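# Insert keyed shaft into gearbox bore until shoulder seats

## Task

Lower the narrow end of the shaft down into the gearbox's bore from above, turned so that its key enters only the keyway slot cut in the bore wall (the shaft's two keys are aligned with each other). Keep going until the shaft's shoulder rests on the top rim of the bore; the clearance is tight. The gearbox is not fixed and must still be upright on its output flange afterwards. The shaft has to stay seated by itself, not just because the hand holds it. Finally open the hand and pull it away.

## Robot and tools

ROBOT. One six-joint arm carrying a five-finger right hand, so every command row is one flat list of 14 numbers for that single arm. The elbow cannot quite straighten fully. Joint ranges in rad: shoulder pan -3.142..3.142, shoulder lift, wrist 1, wrist 2 and wrist 3 -6.283..6.283, elbow 0..3.142. The simulation keeps running between calls.

FRAMES. Scene frame: origin on the table surface under the arm base, +z up, +y to the left when facing along +x. The base may sit tilted. The hand point is fixed to the palm, 0.05 m in front of it, where index pad and thumb tip meet in a pinch. Its axes: +z along the straightened fingers, +y out of the palm, +x across the palm toward the little finger (away from the thumb). Straight fingertips extend 0.06-0.07 m past the point along +z. Across the palm the hand spans 0.08 m on the little-finger side; on the thumb side 0.02 m if the thumb is swung in front of the palm, else up to 0.09 m. A wrist bracket on the little-finger side sits 0.03 m beyond the point along +y and 0.11 m out across the palm; it can collide.

THE ROW. Order: dx, dy, dz, rx, ry, rz, little, ring, middle, index, thumb_bend, thumb_turn, force_limit, speed; each in [-1, 1]. The first six are an offset, not a pose: measured in the hand point's own axes from its pose in the latest result that reports it (or, before any result has reported it, and for second and later calls in one reply, from where the robot is when the action begins). Scale: 1.0 equals 0.6 m or 180 degrees; rx, ry, rz form a single rotation vector. All rows in one action share that same base, they do not accumulate. An all-zero offset is not a hold: it pulls the hand back to the base pose. Each control step the commanded pose is clipped to 100 mm and 16 degrees from the measured one, and motion trails the command by about 0.17 s; big moves may arrive short, so check the reported pose.
Fingers (little, ring, middle, index): +1 straight, -1 curled into the palm. thumb_bend: +1 straight, -1 fully bent. thumb_turn: +1 alongside the palm, -1 swung in front facing the fingers. A pinch is roughly index -0.22, thumb_bend -0.75, thumb_turn -0.57. force_limit maps linearly from about 0 N (-1) to 10 N (+1) fingertip force, 15 N for the two thumb motors; it only stops closing. speed maps from near zero (-1) to full (+1), full travel taking 0.6 s; for a soft grip close at -0.9 or slower. A motor only starts when its target changes (0.01 or more), runs until it reaches the target or the load limit, then locks, holding at least 15 N. Resending the same numbers keeps a grip; to loosen, send a more open target than hand_measured. With the thumb in front, a whole-hand wrap fits objects 0.035-0.08 m wide, lying across the palm on the wrist side of the point; turn the thumb before reaching the object.

TOOLS.
execute_actions: {"actions": [...], "pictures": bool}. The list holds zero or one item. Empty list: just report state. {"rows": [[14 numbers], ...], "steps": n}: up to 15 rows and n at most 15 (default 15), one row per 1/30 s step, last row repeated. {"steps": n} without rows: wait until n steps (max 300) have passed since the previous result.
move: {"target": [14 numbers], "speed": m/s, "stop_force": N}. target uses the same offset rules. Straight-line path lasting 0.5-10 s (cut off at 10 s), no obstacle avoidance; the hand may lag, drift or overshoot speed, especially near full reach. speed 0.002-0.5, default 0.25; rotation capped at twice that in rad/s. Hand numbers are sent at the start. stop_force 9-40 N, optional, allowed only after 0.2 s of scene time: the path ends when the wrist sensor sees that much extra push against the motion for two steps, then backs up two steps and holds. It is measured along the line to target in the start axes, so avoid it on rotating moves, and omit it when moving away from something being pressed. Final press can briefly exceed it. The arm is stiff: a target even slightly beyond a firm contact can fault; approach slowly. Result adds a move: line: done, off_target, moving, held, fault or contact (contact ranks above held, done, off_target), plus limits=paced (pose clipped) or limits=held (steps blocked), and distance to target.
wait: {"seconds": 0-10}.
zoom_image: {"camera": "cam_high"|"cam_low"|"cam_wrist", "region": [x0, y0, x1, y1]} in pixels from top-left, at most 504x504.
show_instructions: no arguments; shows the reference images.
finished_scene: {"scene": number}; irreversible, ends and grades the scene.

RESULTS. end_effector_position (m) and end_effector_quat_wxyz in the scene frame, plus velocities; the position can be slightly off at long reach. "pose unreachable" means the clearance check altered or blocked a command; HELD marks steps where it did. "Hand target" shows the pose being driven toward. Joint torques are unreliable. Wrist force/torque are in hand axes, pointing from a surface back into the arm, offset up to about 4 N, noise up to 2.4 N, saturating near 50 N; "no reading" is harmless. hand_measured, hand_stopped_by (moving, target, force, stalled, fault), hand_load_n (positive = pushed open), hand_force_limit, hand_speed follow motor order. A lost grip shows as loads near zero. Cameras: cam_high and cam_low 896x504, cam_wrist 504x504 fisheye.

AVOID. Joint load limits: 138 N m for shoulder pan, shoulder lift, elbow; 25.7 N m for each wrist joint (held weight counts). Any outside force of 150 N on the arm, hand or held part also triggers a 10 s stop that skips the rest of the call. Motors warn at 70 °C and brake at 85 °C. Never knock anything off the table; avoid drops, slips, slams and hard presses. Loose objects may get a short random shove. Do not tip the gearbox.

Each tool is called after "Call:" as name(argument=value, ...) on one line, values as JSON.

Reference images:

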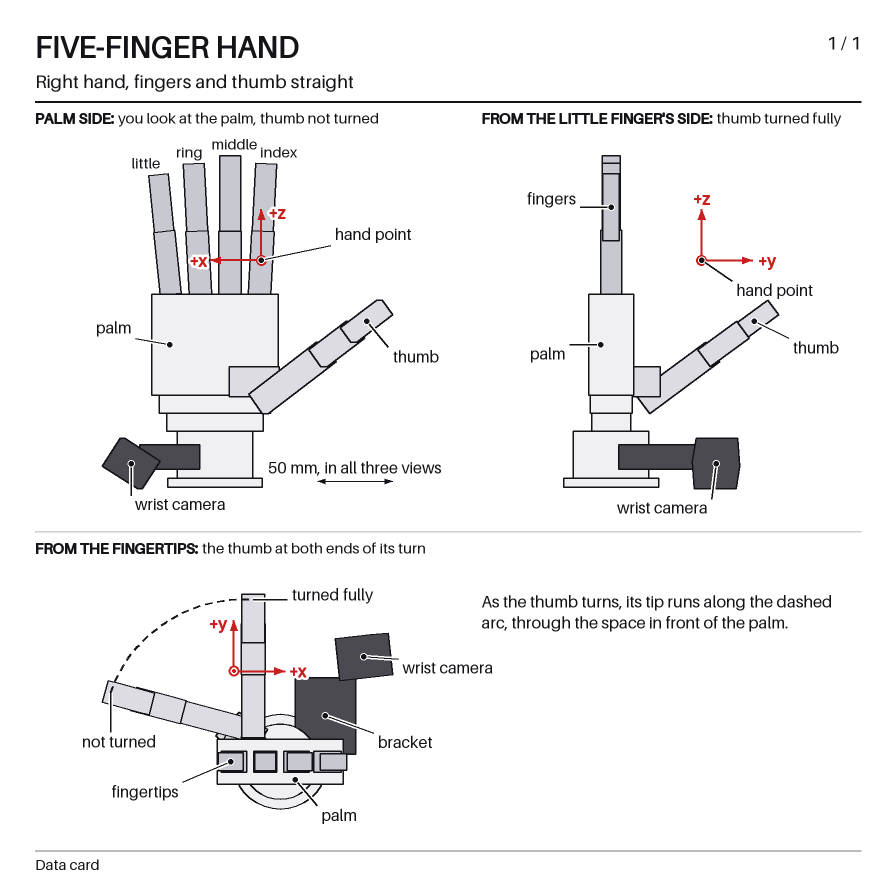

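## Session

Call:
execute_actions(actions=[])

Scene clock: 0.00 s of 12600.00 s.
end_effector_position=(-0.0459, +0.3581, +0.2410) hand_measured=(+1.000, +1.000, +1.000, +1.000, +1.000, +1.000) hand_load_n=(+0.0, +0.0, +0.0, +0.0, +0.0, +0.0) hand_stopped_by=(target, target, target, target, target, target) hand_force_limit=0.00 hand_speed=-0.80 end_effector_quat_wxyz=(+0.004, -0.033, +0.996, -0.085) end_effector_velocity=(+0.000, -0.000, +0.000) end_effector_angular_velocity=(+0.000, +0.000, -0.002)
Joint positions: [ 1.419 -1.433  1.875  1.278  1.613 -0.234]
Joint velocities: [-0.001 -0.001  0.     0.001 -0.     0.   ]
Joint torques (N m, as the arm reports them, + toward a larger angle): no reading
Motor temperatures (°C, as the motors report them): [25 24 25 36 28 31]
Wrist force (N, on the end effector, along its own x y z axes, offset not removed): no reading
Wrist torque (N m, same axes, about the end effector's origin, offset not removed): no reading
Hand target: -0.046, +0.358, +0.241; +0.004, -0.033, +0.996, -0.085

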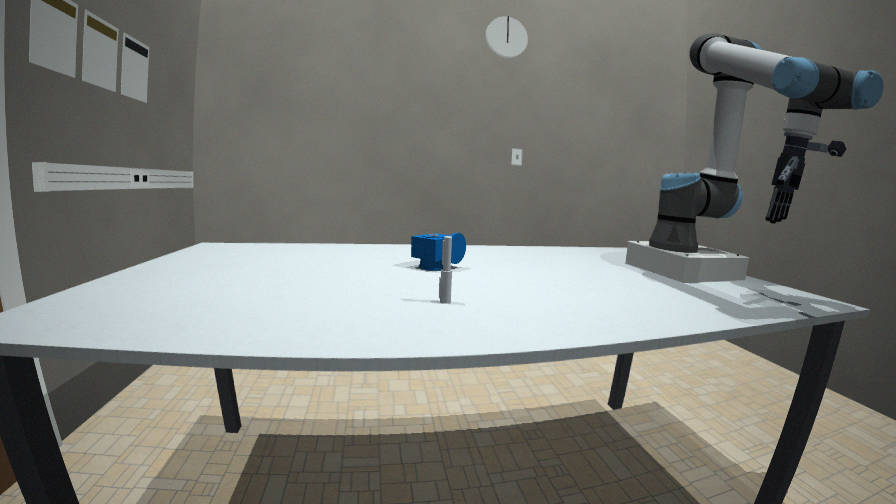

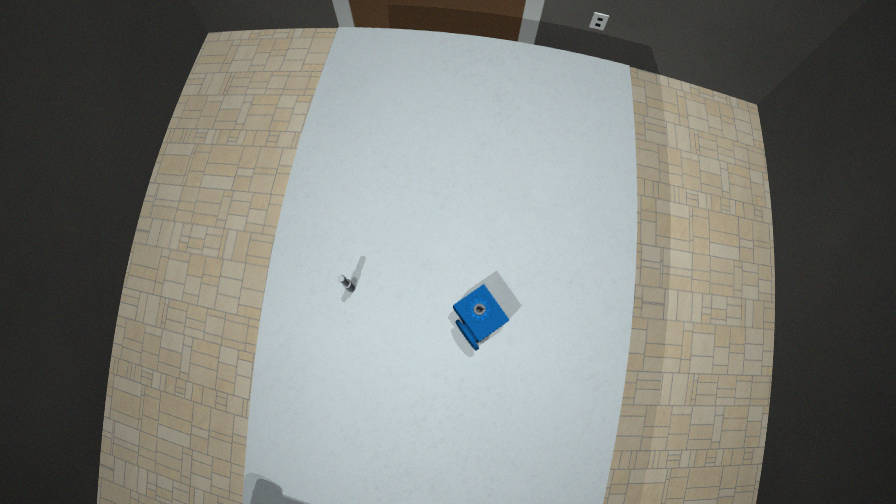

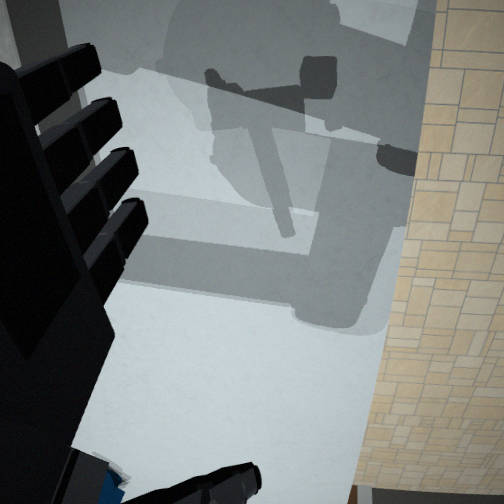

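Call:
zoom_image(camera="cam_high", region=[380, 210, 500, 320])

Call:
zoom_image(camera="cam_low", region=[430, 260, 540, 370])

Call:
zoom_image(camera="cam_low", region=[315, 245, 385, 315])

Region (380, 210, 500, 320) of cam_high's 896x504 image, scaled by 4.200, with more detail than that image has; it fills the top 462 rows of this view, and the rest is white.

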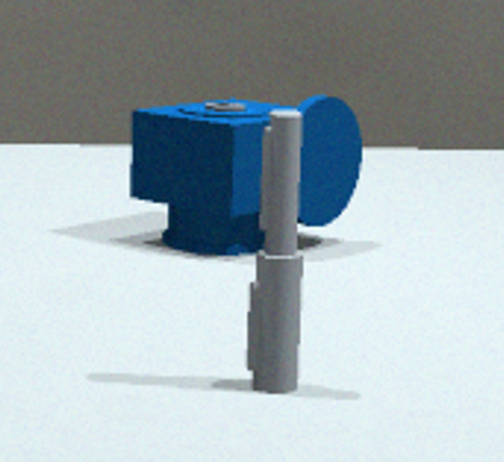

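Region (430, 260, 540, 370) of cam_low's 896x504 image, scaled by 4.582, with more detail than that image has.

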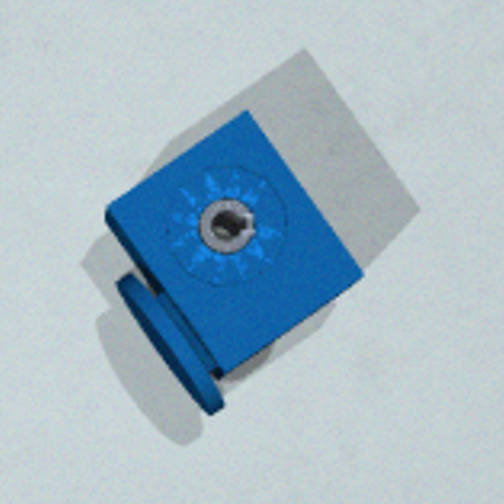

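Region (315, 245, 385, 315) of cam_low's 896x504 image, scaled by 7.200, with more detail than that image has.

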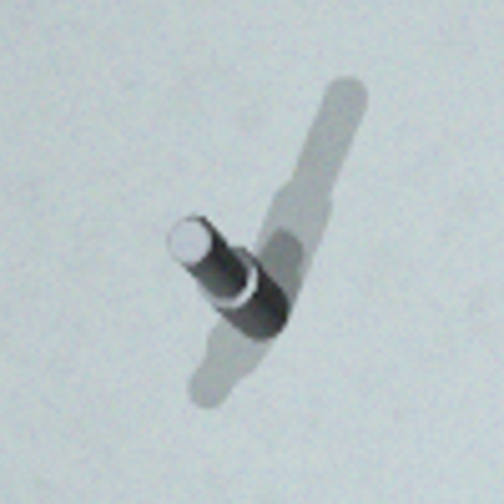

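Call:
move(target=[-0.9,-0.172,-0.075,-0.021,-0.067,-0.782,1,1,1,1,1,-1,0,0.5], speed=0.4)

Scene clock: 101.90 s of 12600.00 s.
end_effector_position=(+0.4990, +0.2999, +0.3036) hand_measured=(+1.000, +1.000, +1.000, +1.000, +1.000, -1.000) hand_load_n=(+0.0, +0.0, +0.0, +0.0, +0.0, +0.0) hand_stopped_by=(target, target, target, target, target, target) hand_force_limit=0.00 hand_speed=0.50 end_effector_quat_wxyz=(-0.001, +0.953, -0.301, +0.007) end_effector_velocity=(+0.002, +0.001, +0.001) end_effector_angular_velocity=(-0.007, +0.013, +0.008)
Joint positions: [ 0.341 -0.629  0.428  1.752  1.563 -3.779]
Joint velocities: [ 0.003  0.035 -0.063  0.042  0.002 -0.005]
Joint torques (N m, as the arm reports them, + toward a larger angle): [  6.04 -49.8  -25.69   5.     2.21  -1.64]
Motor temperatures (°C, as the motors report them): [25 24 25 36 28 31]
Wrist force (N, on the end effector, along its own x y z axes, offset not removed): [-1.0 -1.8 0.1]
Wrist torque (N m, same axes, about the end effector's origin, offset not removed): [-0.38 0.19 -0.26]
Hand target: +0.499, +0.300, +0.304; -0.000, +0.954, -0.301, +0.006
Off the commanded pose: 0.001 m, 0 deg.
After step 90, 95.00 s passed at rest.
move: done

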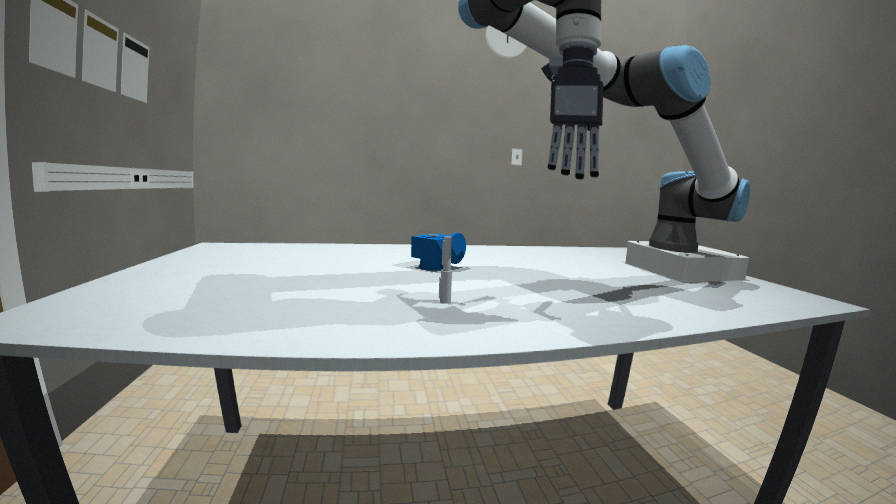

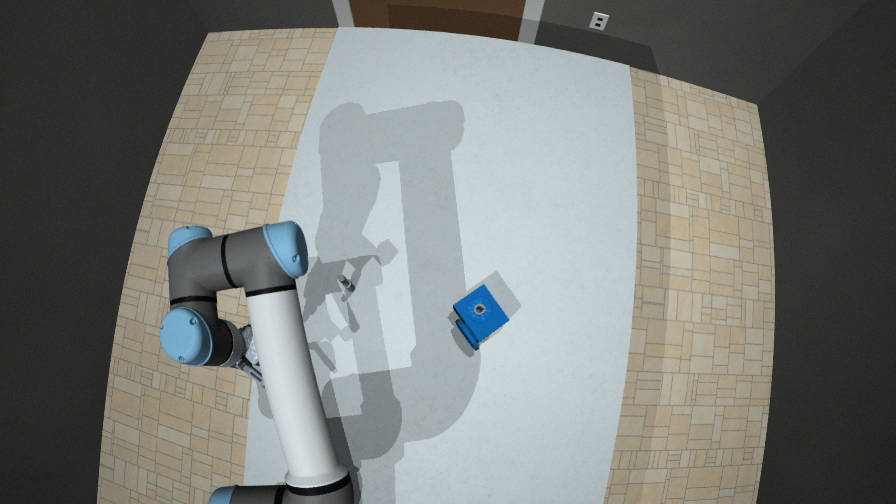

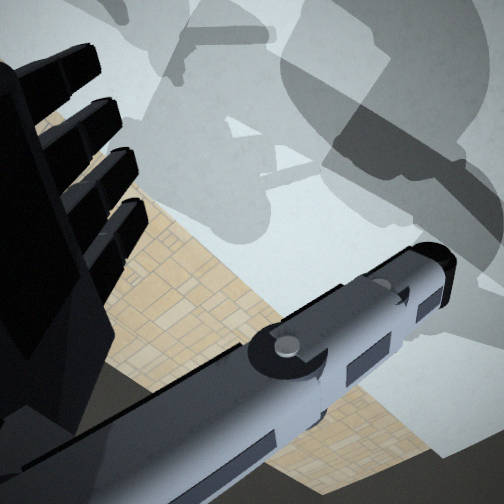

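Call:
move(target=[0.213,-0.047,0.173,0,0.497,0,1,1,1,1,1,-1,0,0.5], speed=0.3)

Scene clock: 111.27 s of 12600.00 s.
end_effector_position=(+0.6179, +0.2492, +0.2042) hand_measured=(+1.000, +1.000, +1.000, +1.000, +1.000, -1.000) hand_load_n=(+0.0, +0.0, +0.0, +0.0, +0.0, +0.0) hand_stopped_by=(target, target, target, target, target, target) hand_force_limit=0.00 hand_speed=0.50 end_effector_quat_wxyz=(+0.216, +0.695, -0.241, +0.642) end_effector_velocity=(+0.001, -0.000, -0.001) end_effector_angular_velocity=(+0.001, +0.000, +0.001)
Joint positions: [ 0.58  -0.789  1.254 -0.213  2.778 -4.453]
Joint velocities: [-0.001  0.001  0.    -0.001 -0.002  0.001]
Joint torques (N m, as the arm reports them, + toward a larger angle): [ -5.17 -47.71 -26.29   1.     1.49   1.35]
Motor temperatures (°C, as the motors report them): [25 24 25 36 28 31]
Wrist force (N, on the end effector, along its own x y z axes, offset not removed): [1.1 0.1 2.8]
Wrist torque (N m, same axes, about the end effector's origin, offset not removed): [-0.03 -0.12 -0.02]
Hand target: +0.618, +0.249, +0.204; +0.216, +0.695, -0.241, +0.642
Off the commanded pose: 0.004 m, 6 deg.
After step 90, 3.20 s passed at rest.
move: held; limits=held; held on 6 of 95 steps, including the last
pose unreachable: on one or more control steps of this call an arm could not follow its commanded pose, so it was not sent that pose on those steps. On the call's last step it was still not sent that pose. It may still have moved: this result reports where it is.
cause: the commanded pose would bring two parts of the arm too close to each other (joints 4 (wrist 1) to 6 (wrist 3) lie between them).

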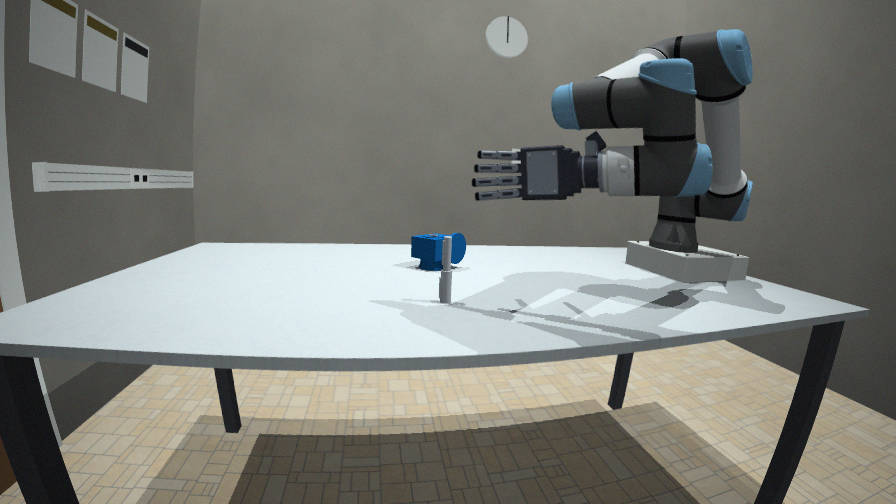

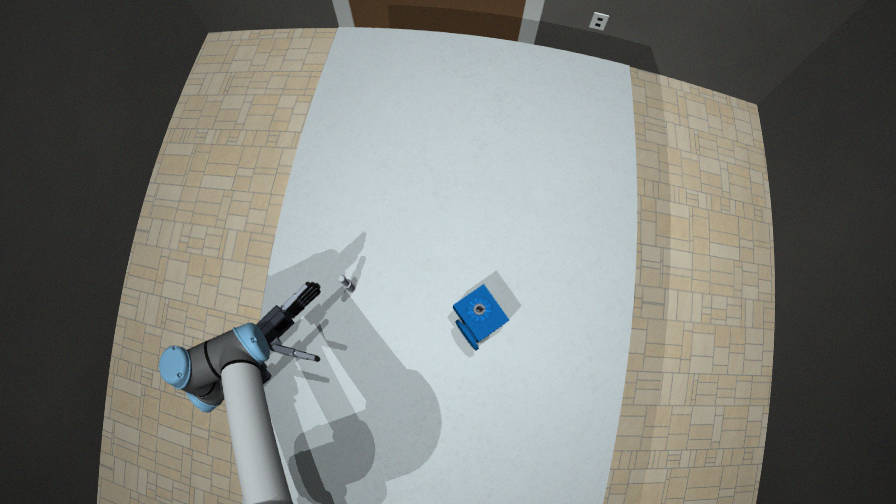

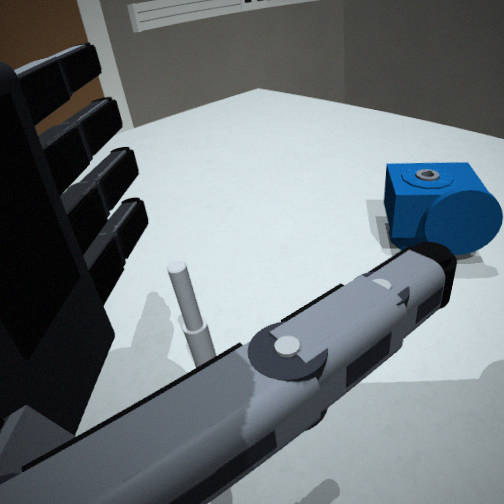

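Call:
move(target=[-0.239,0.007,0.024,0.2096,0.0243,-0.0115,1,1,1,1,1,-1,0,0.5], speed=0.2)

Scene clock: 143.10 s of 12600.00 s.
end_effector_position=(+0.6135, +0.2458, +0.1058) hand_measured=(+1.000, +1.000, +1.000, +1.000, +1.000, -1.000) hand_load_n=(+0.0, +0.0, +0.0, +0.0, +0.0, +0.0) hand_stopped_by=(target, target, target, target, target, target) hand_force_limit=0.00 hand_speed=0.50 end_effector_quat_wxyz=(+0.130, +0.736, -0.156, +0.646) end_effector_velocity=(-0.000, +0.002, -0.003) end_effector_angular_velocity=(+0.002, -0.001, +0.013)
Joint positions: [ 0.549 -0.811  1.566 -0.53   2.493 -4.506]
Joint velocities: [ 0.001 -0.001  0.011 -0.014 -0.012 -0.003]
Joint torques (N m, as the arm reports them, + toward a larger angle): [-10.24 -56.45  -7.46  -2.33  -2.37  -1.62]
Motor temperatures (°C, as the motors report them): [25 24 25 36 28 31]
Wrist force (N, on the end effector, along its own x y z axes, offset not removed): [-2.3 -0.7 -0.7]
Wrist torque (N m, same axes, about the end effector's origin, offset not removed): [0.01 0.46 -0.12]
Hand target: +0.613, +0.246, +0.105; +0.129, +0.736, -0.156, +0.646
Off the commanded pose: 0.046 m, 25 deg; orientation clipped at the last step of the last action.
After step 90, 25.93 s passed at rest.
move: held; limits=paced,held; held on 16 of 87 steps, including the last
pose unreachable: on one or more control steps of this call an arm could not follow its commanded pose, so it was not sent that pose on those steps. On the call's last step it was still not sent that pose. It may still have moved: this result reports where it is.
cause: the commanded pose would bring two parts of the arm too close to each other (joints 4 (wrist 1) to 6 (wrist 3) lie between them).

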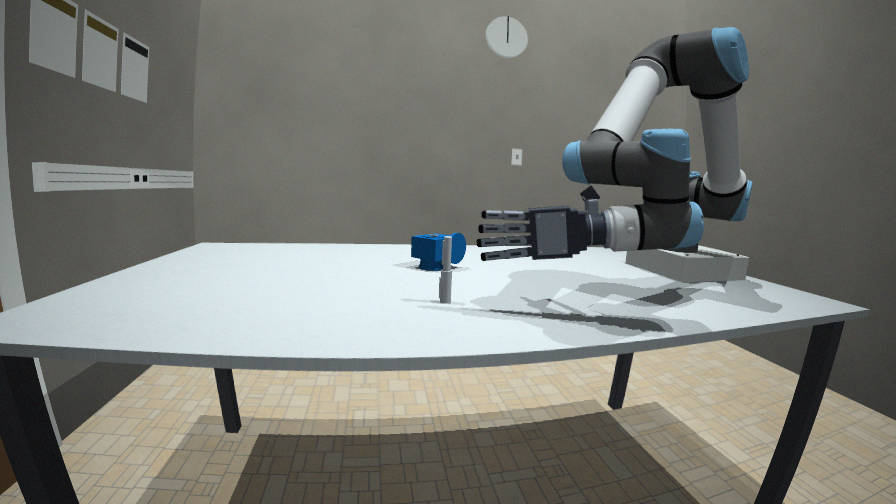

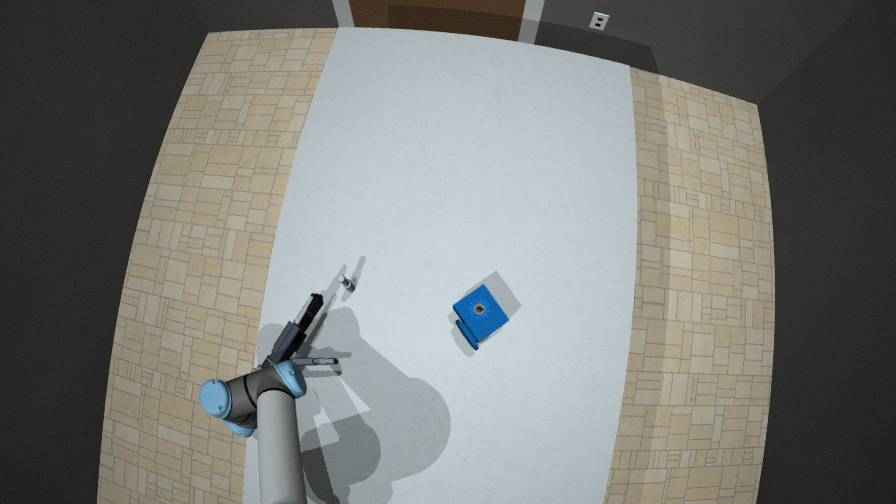

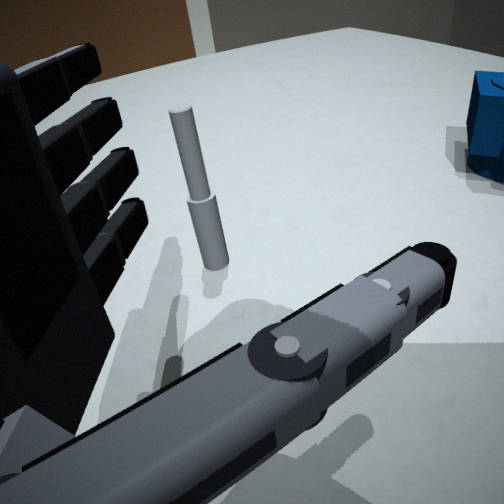

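Call:
move(target=[0.182,-0.002,-0.024,-0.0392,0.1056,0.4982,1,1,1,0.4,0,-0.57,0,0.5], speed=0.3)

Scene clock: 185.33 s of 12600.00 s.
end_effector_position=(+0.6139, +0.2460, +0.2163) hand_measured=(+1.000, +1.000, +1.000, +0.400, +0.000, -0.570) hand_load_n=(+0.0, +0.0, +0.0, +0.0, +0.0, +0.0) hand_stopped_by=(target, target, target, target, target, target) hand_force_limit=0.00 hand_speed=0.50 end_effector_quat_wxyz=(+0.300, -0.299, +0.640, -0.642) end_effector_velocity=(+0.001, -0.000, -0.000) end_effector_angular_velocity=(+0.017, +0.007, -0.000)
Joint positions: [ 0.535 -1.045  1.641 -0.584  2.783 -3.118]
Joint velocities: [-0.003  0.004 -0.017  0.061 -0.003  0.053]
Joint torques (N m, as the arm reports them, + toward a larger angle): [ -8.5  -34.69 -25.77   1.74  -2.73   1.59]
Motor temperatures (°C, as the motors report them): [25 24 25 36 28 31]
Wrist force (N, on the end effector, along its own x y z axes, offset not removed): [-1.0 -2.1 -0.9]
Wrist torque (N m, same axes, about the end effector's origin, offset not removed): [-0.31 0.22 -0.23]
Hand target: +0.614, +0.246, +0.216; +0.300, -0.299, +0.640, -0.641
Off the commanded pose: 0.001 m, 0 deg.
After step 90, 31.93 s passed at rest.
move: done; limits=paced

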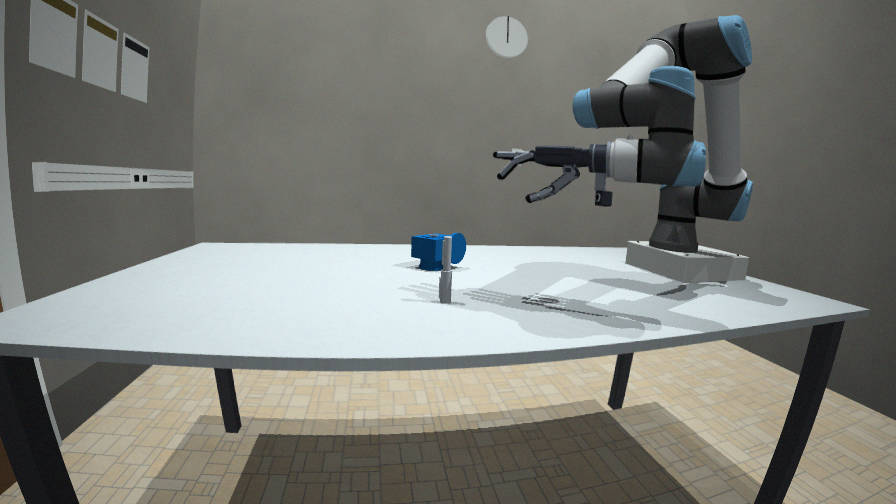

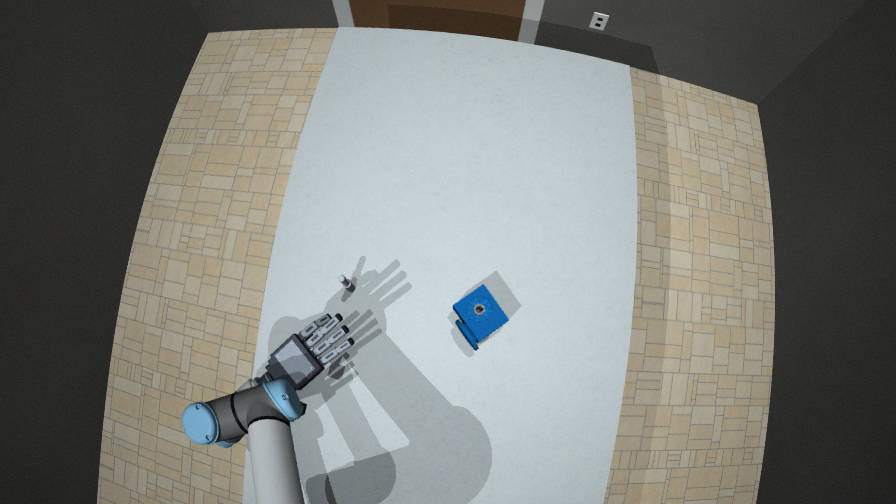

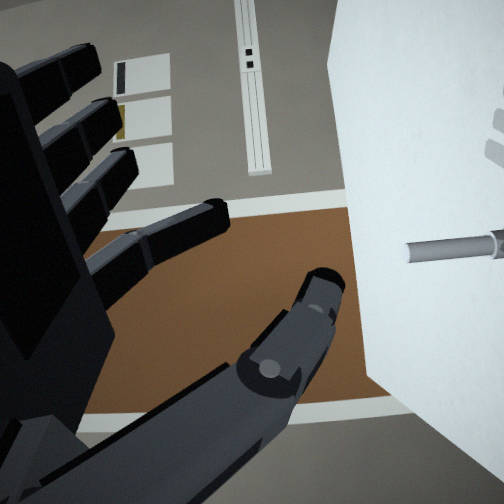

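Call:
move(target=[-0.112,0.102,0.159,0,0,0,1,1,1,0.3,-0.75,-0.57,0,0.5], speed=0.2)

Call:
zoom_image(camera="cam_high", region=[380, 150, 560, 320])

Scene clock: 191.40 s of 12600.00 s.
end_effector_position=(+0.7298, +0.2359, +0.1553) hand_measured=(+1.000, +1.000, +1.000, +0.300, -0.750, -0.570) hand_load_n=(+0.0, +0.0, +0.0, +0.0, +0.0, +0.0) hand_stopped_by=(target, target, target, target, target, target) hand_force_limit=0.00 hand_speed=0.50 end_effector_quat_wxyz=(+0.300, -0.299, +0.639, -0.642) end_effector_velocity=(+0.003, -0.000, -0.001) end_effector_angular_velocity=(+0.001, -0.000, +0.000)
Joint positions: [ 0.431 -0.797  1.384 -0.58   2.679 -3.122]
Joint velocities: [-0.002  0.006 -0.009  0.005 -0.002  0.003]
Joint torques (N m, as the arm reports them, + toward a larger angle): [ -8.9  -45.53 -24.7    1.32  -2.78   1.32]
Motor temperatures (°C, as the motors report them): [25 24 25 36 28 31]
Wrist force (N, on the end effector, along its own x y z axes, offset not removed): [-2.4 0.2 0.7]
Wrist torque (N m, same axes, about the end effector's origin, offset not removed): [0.09 0.40 -0.11]
Hand target: +0.730, +0.236, +0.155; +0.300, -0.299, +0.639, -0.642
Off the commanded pose: 0.001 m, 0 deg.
After step 90, 1.70 s passed at rest.
move: done

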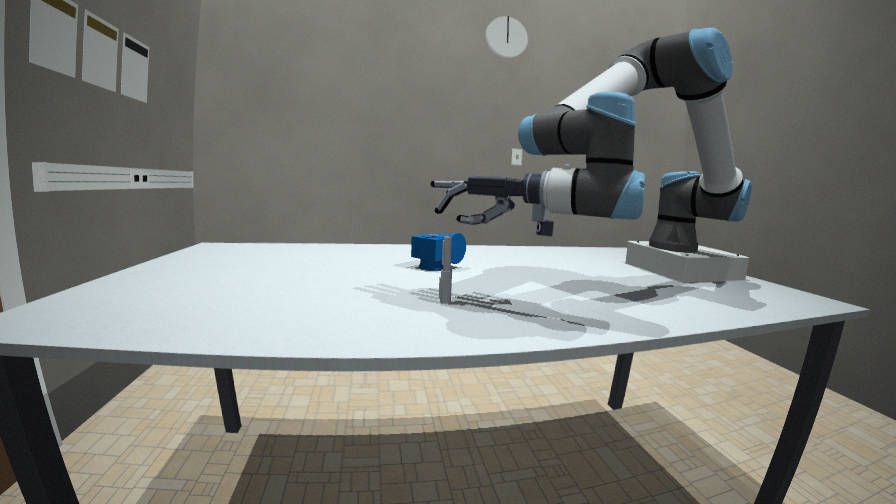

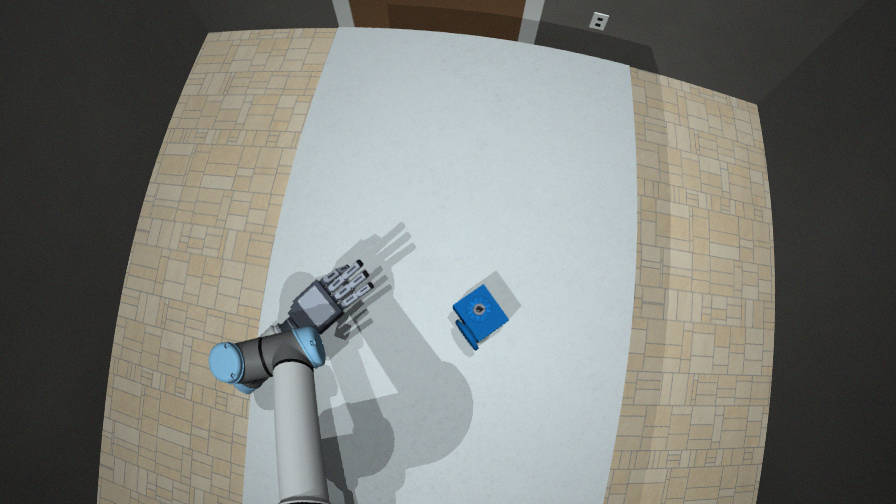

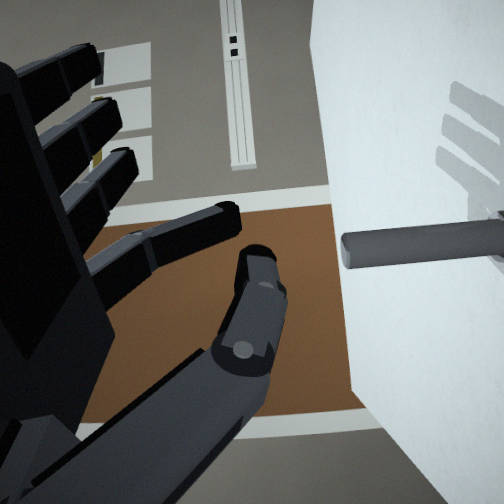

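Region (380, 150, 560, 320) of cam_high's 896x504 image, scaled by 2.800, with more detail than that image has.

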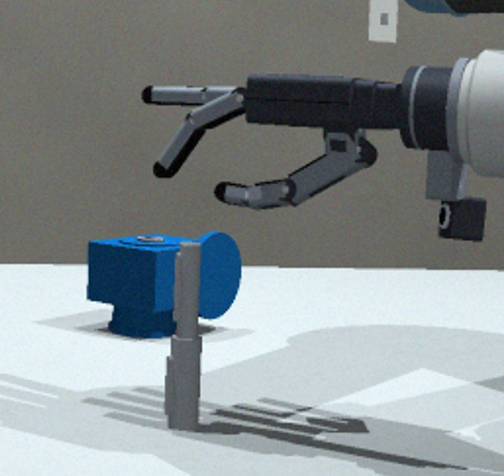

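Call:
move(target=[-0.0185,0.04,-0.008,0,0,0,1,1,1,0.3,-0.75,-0.57,0,0.5], speed=0.06)

Call:
zoom_image(camera="cam_high", region=[400, 180, 520, 310])

Scene clock: 200.67 s of 12600.00 s.
end_effector_position=(+0.7332, +0.2472, +0.1315) hand_measured=(+1.000, +1.000, +1.000, +0.300, -0.750, -0.570) hand_load_n=(+0.0, +0.0, +0.0, +0.0, +0.0, +0.0) hand_stopped_by=(target, target, target, target, target, target) hand_force_limit=0.00 hand_speed=0.50 end_effector_quat_wxyz=(+0.300, -0.299, +0.639, -0.642) end_effector_velocity=(-0.000, +0.001, -0.002) end_effector_angular_velocity=(-0.001, +0.002, +0.000)
Joint positions: [ 0.446 -0.745  1.357 -0.604  2.694 -3.121]
Joint velocities: [ 0.002  0.005 -0.003 -0.     0.002 -0.001]
Joint torques (N m, as the arm reports them, + toward a larger angle): [  5.58 -45.76 -24.69  -2.69   1.99  -1.53]
Motor temperatures (°C, as the motors report them): [25 24 25 36 28 31]
Wrist force (N, on the end effector, along its own x y z axes, offset not removed): [-1.3 0.0 -1.6]
Wrist torque (N m, same axes, about the end effector's origin, offset not removed): [0.06 0.24 -0.15]
Hand target: +0.733, +0.247, +0.131; +0.300, -0.299, +0.639, -0.642
Off the commanded pose: 0.000 m, 0 deg.
After step 90, 5.33 s passed at rest.
move: done

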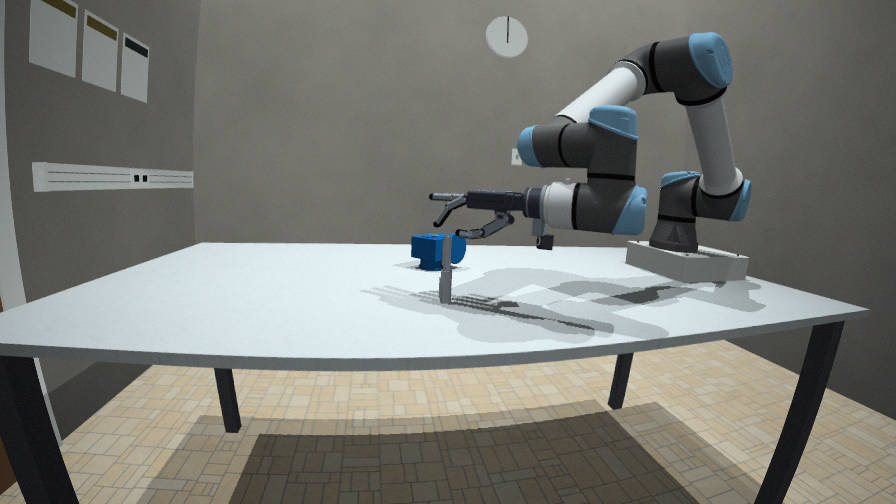

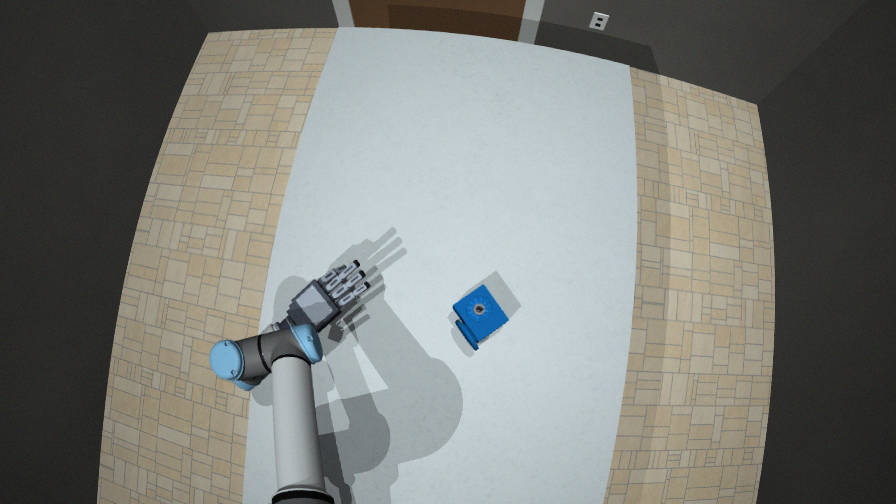

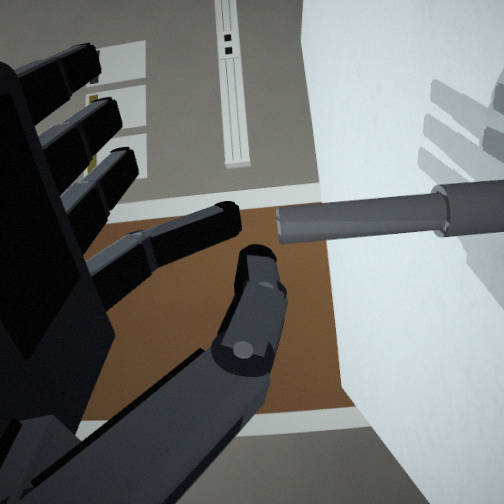

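Region (400, 180, 520, 310) of cam_high's 896x504 image, scaled by 3.877, with more detail than that image has; it fills the left 465 columns of this view, and the rest is white.

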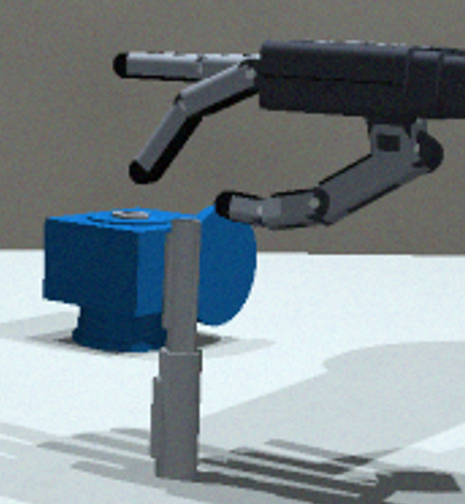

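Call:
move(target=[0,0.046,0,0,0,0,1,1,1,0.3,-0.75,-0.57,0,0.5], speed=0.05)

Call:
move(target=[0,0,0.012,0,0,0,1,1,1,0.3,-0.75,-0.57,0,0.5], speed=0.015)

Call:
zoom_image(camera="cam_high", region=[400, 180, 520, 310])

Scene clock: 208.97 s of 12600.00 s.
end_effector_position=(+0.7331, +0.2470, +0.1042) hand_measured=(+1.000, +1.000, +1.000, +0.300, -0.750, -0.570) hand_load_n=(+0.0, +0.0, +0.0, +0.0, +0.0, +0.0) hand_stopped_by=(target, target, target, target, target, target) hand_force_limit=0.00 hand_speed=0.50 end_effector_quat_wxyz=(+0.300, -0.299, +0.639, -0.642) end_effector_velocity=(-0.000, -0.000, -0.003) end_effector_angular_velocity=(-0.000, -0.000, -0.001)
Joint positions: [ 0.446 -0.706  1.365 -0.65   2.694 -3.121]
Joint velocities: [-0.     0.005  0.001 -0.007  0.001 -0.001]
Joint torques (N m, as the arm reports them, + toward a larger angle): [  4.84 -45.6   -9.61  -2.49   2.17  -1.66]
Motor temperatures (°C, as the motors report them): [25 24 25 36 28 31]
Wrist force (N, on the end effector, along its own x y z axes, offset not removed): [-1.3 -1.0 -0.2]
Wrist torque (N m, same axes, about the end effector's origin, offset not removed): [-0.13 0.34 -0.13]
Hand target: +0.733, +0.247, +0.104; +0.300, -0.299, +0.639, -0.642
Off the commanded pose: 0.000 m, 0 deg.
After step 90, 4.33 s passed at rest.
move: done

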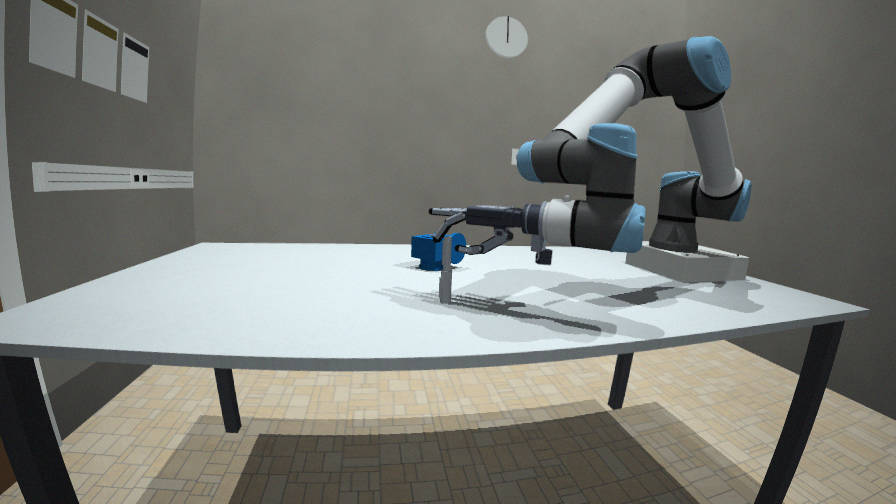

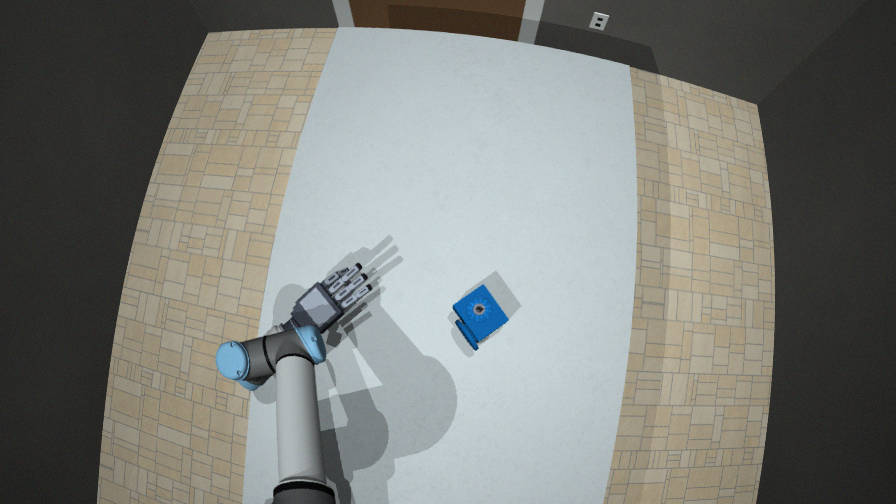

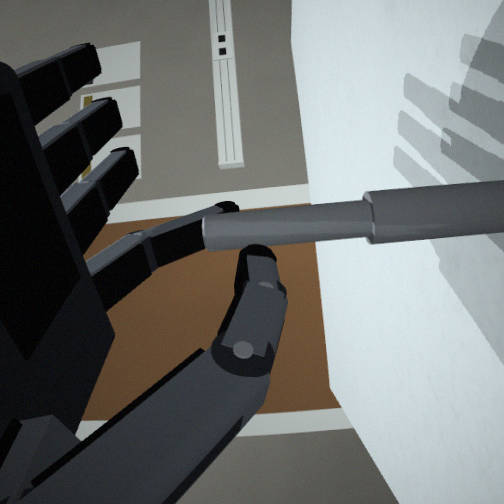

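Scene clock: 209.73 s of 12600.00 s.
end_effector_position=(+0.7384, +0.2426, +0.1043) hand_measured=(+1.000, +1.000, +1.000, +0.300, -0.750, -0.570) hand_load_n=(+0.0, +0.0, +0.0, +0.0, +0.0, +0.0) hand_stopped_by=(target, target, target, target, target, target) hand_force_limit=0.00 hand_speed=0.50 end_effector_quat_wxyz=(+0.300, -0.299, +0.639, -0.642) end_effector_velocity=(+0.003, -0.002, +0.000) end_effector_angular_velocity=(+0.001, -0.002, -0.001)
Joint positions: [ 0.437 -0.703  1.358 -0.647  2.684 -3.121]
Joint velocities: [-0.004  0.002 -0.003 -0.001 -0.004 -0.   ]
Joint torques (N m, as the arm reports them, + toward a larger angle): [ -9.17 -46.15 -24.56   1.47  -2.83  -1.6 ]
Motor temperatures (°C, as the motors report them): [25 24 25 36 28 31]
Wrist force (N, on the end effector, along its own x y z axes, offset not removed): [0.4 0.0 2.6]
Wrist torque (N m, same axes, about the end effector's origin, offset not removed): [-0.33 -0.01 -0.02]
Hand target: +0.739, +0.242, +0.104; +0.300, -0.299, +0.639, -0.642
Off the commanded pose: 0.000 m, 0 deg.
move: done

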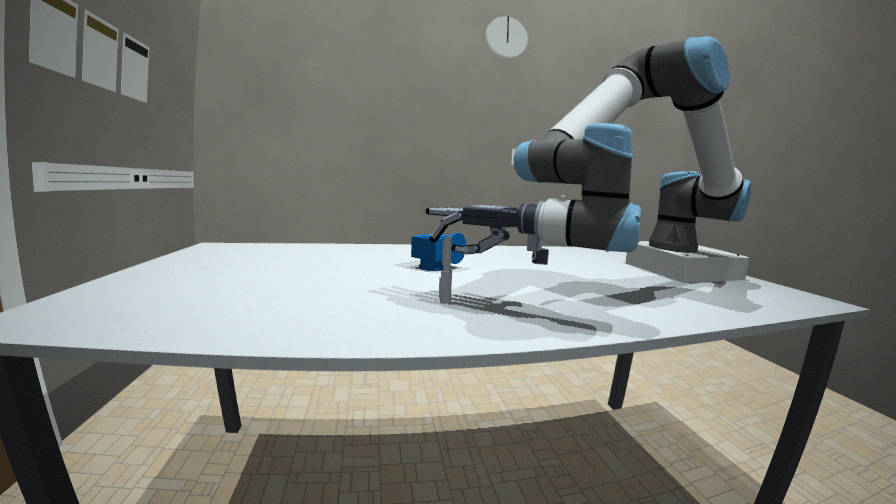

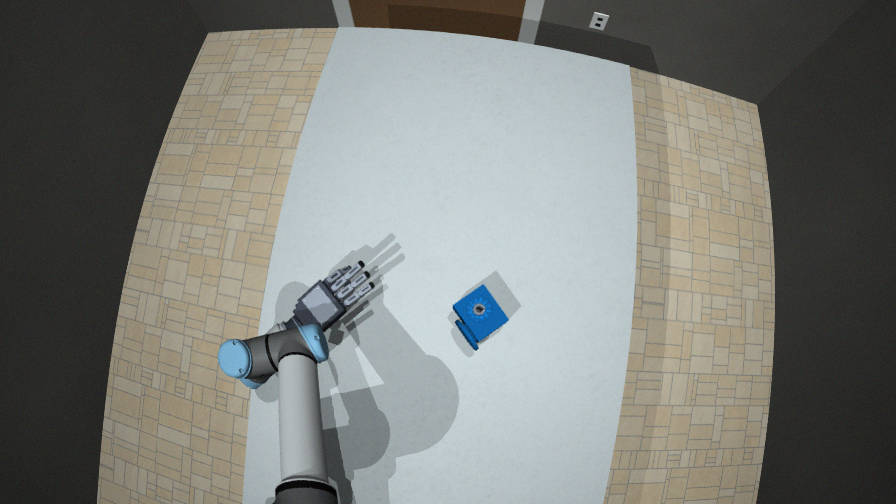

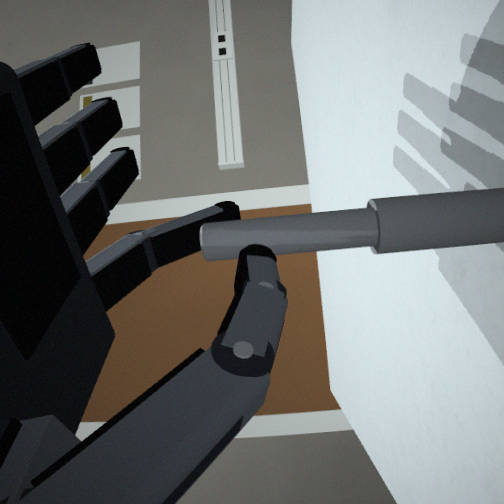

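Region (400, 180, 520, 310) of cam_high's 896x504 image, scaled by 3.877, with more detail than that image has; it fills the left 465 columns of this view, and the rest is white.

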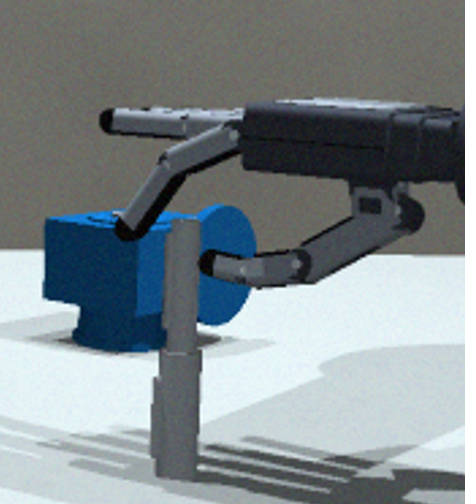

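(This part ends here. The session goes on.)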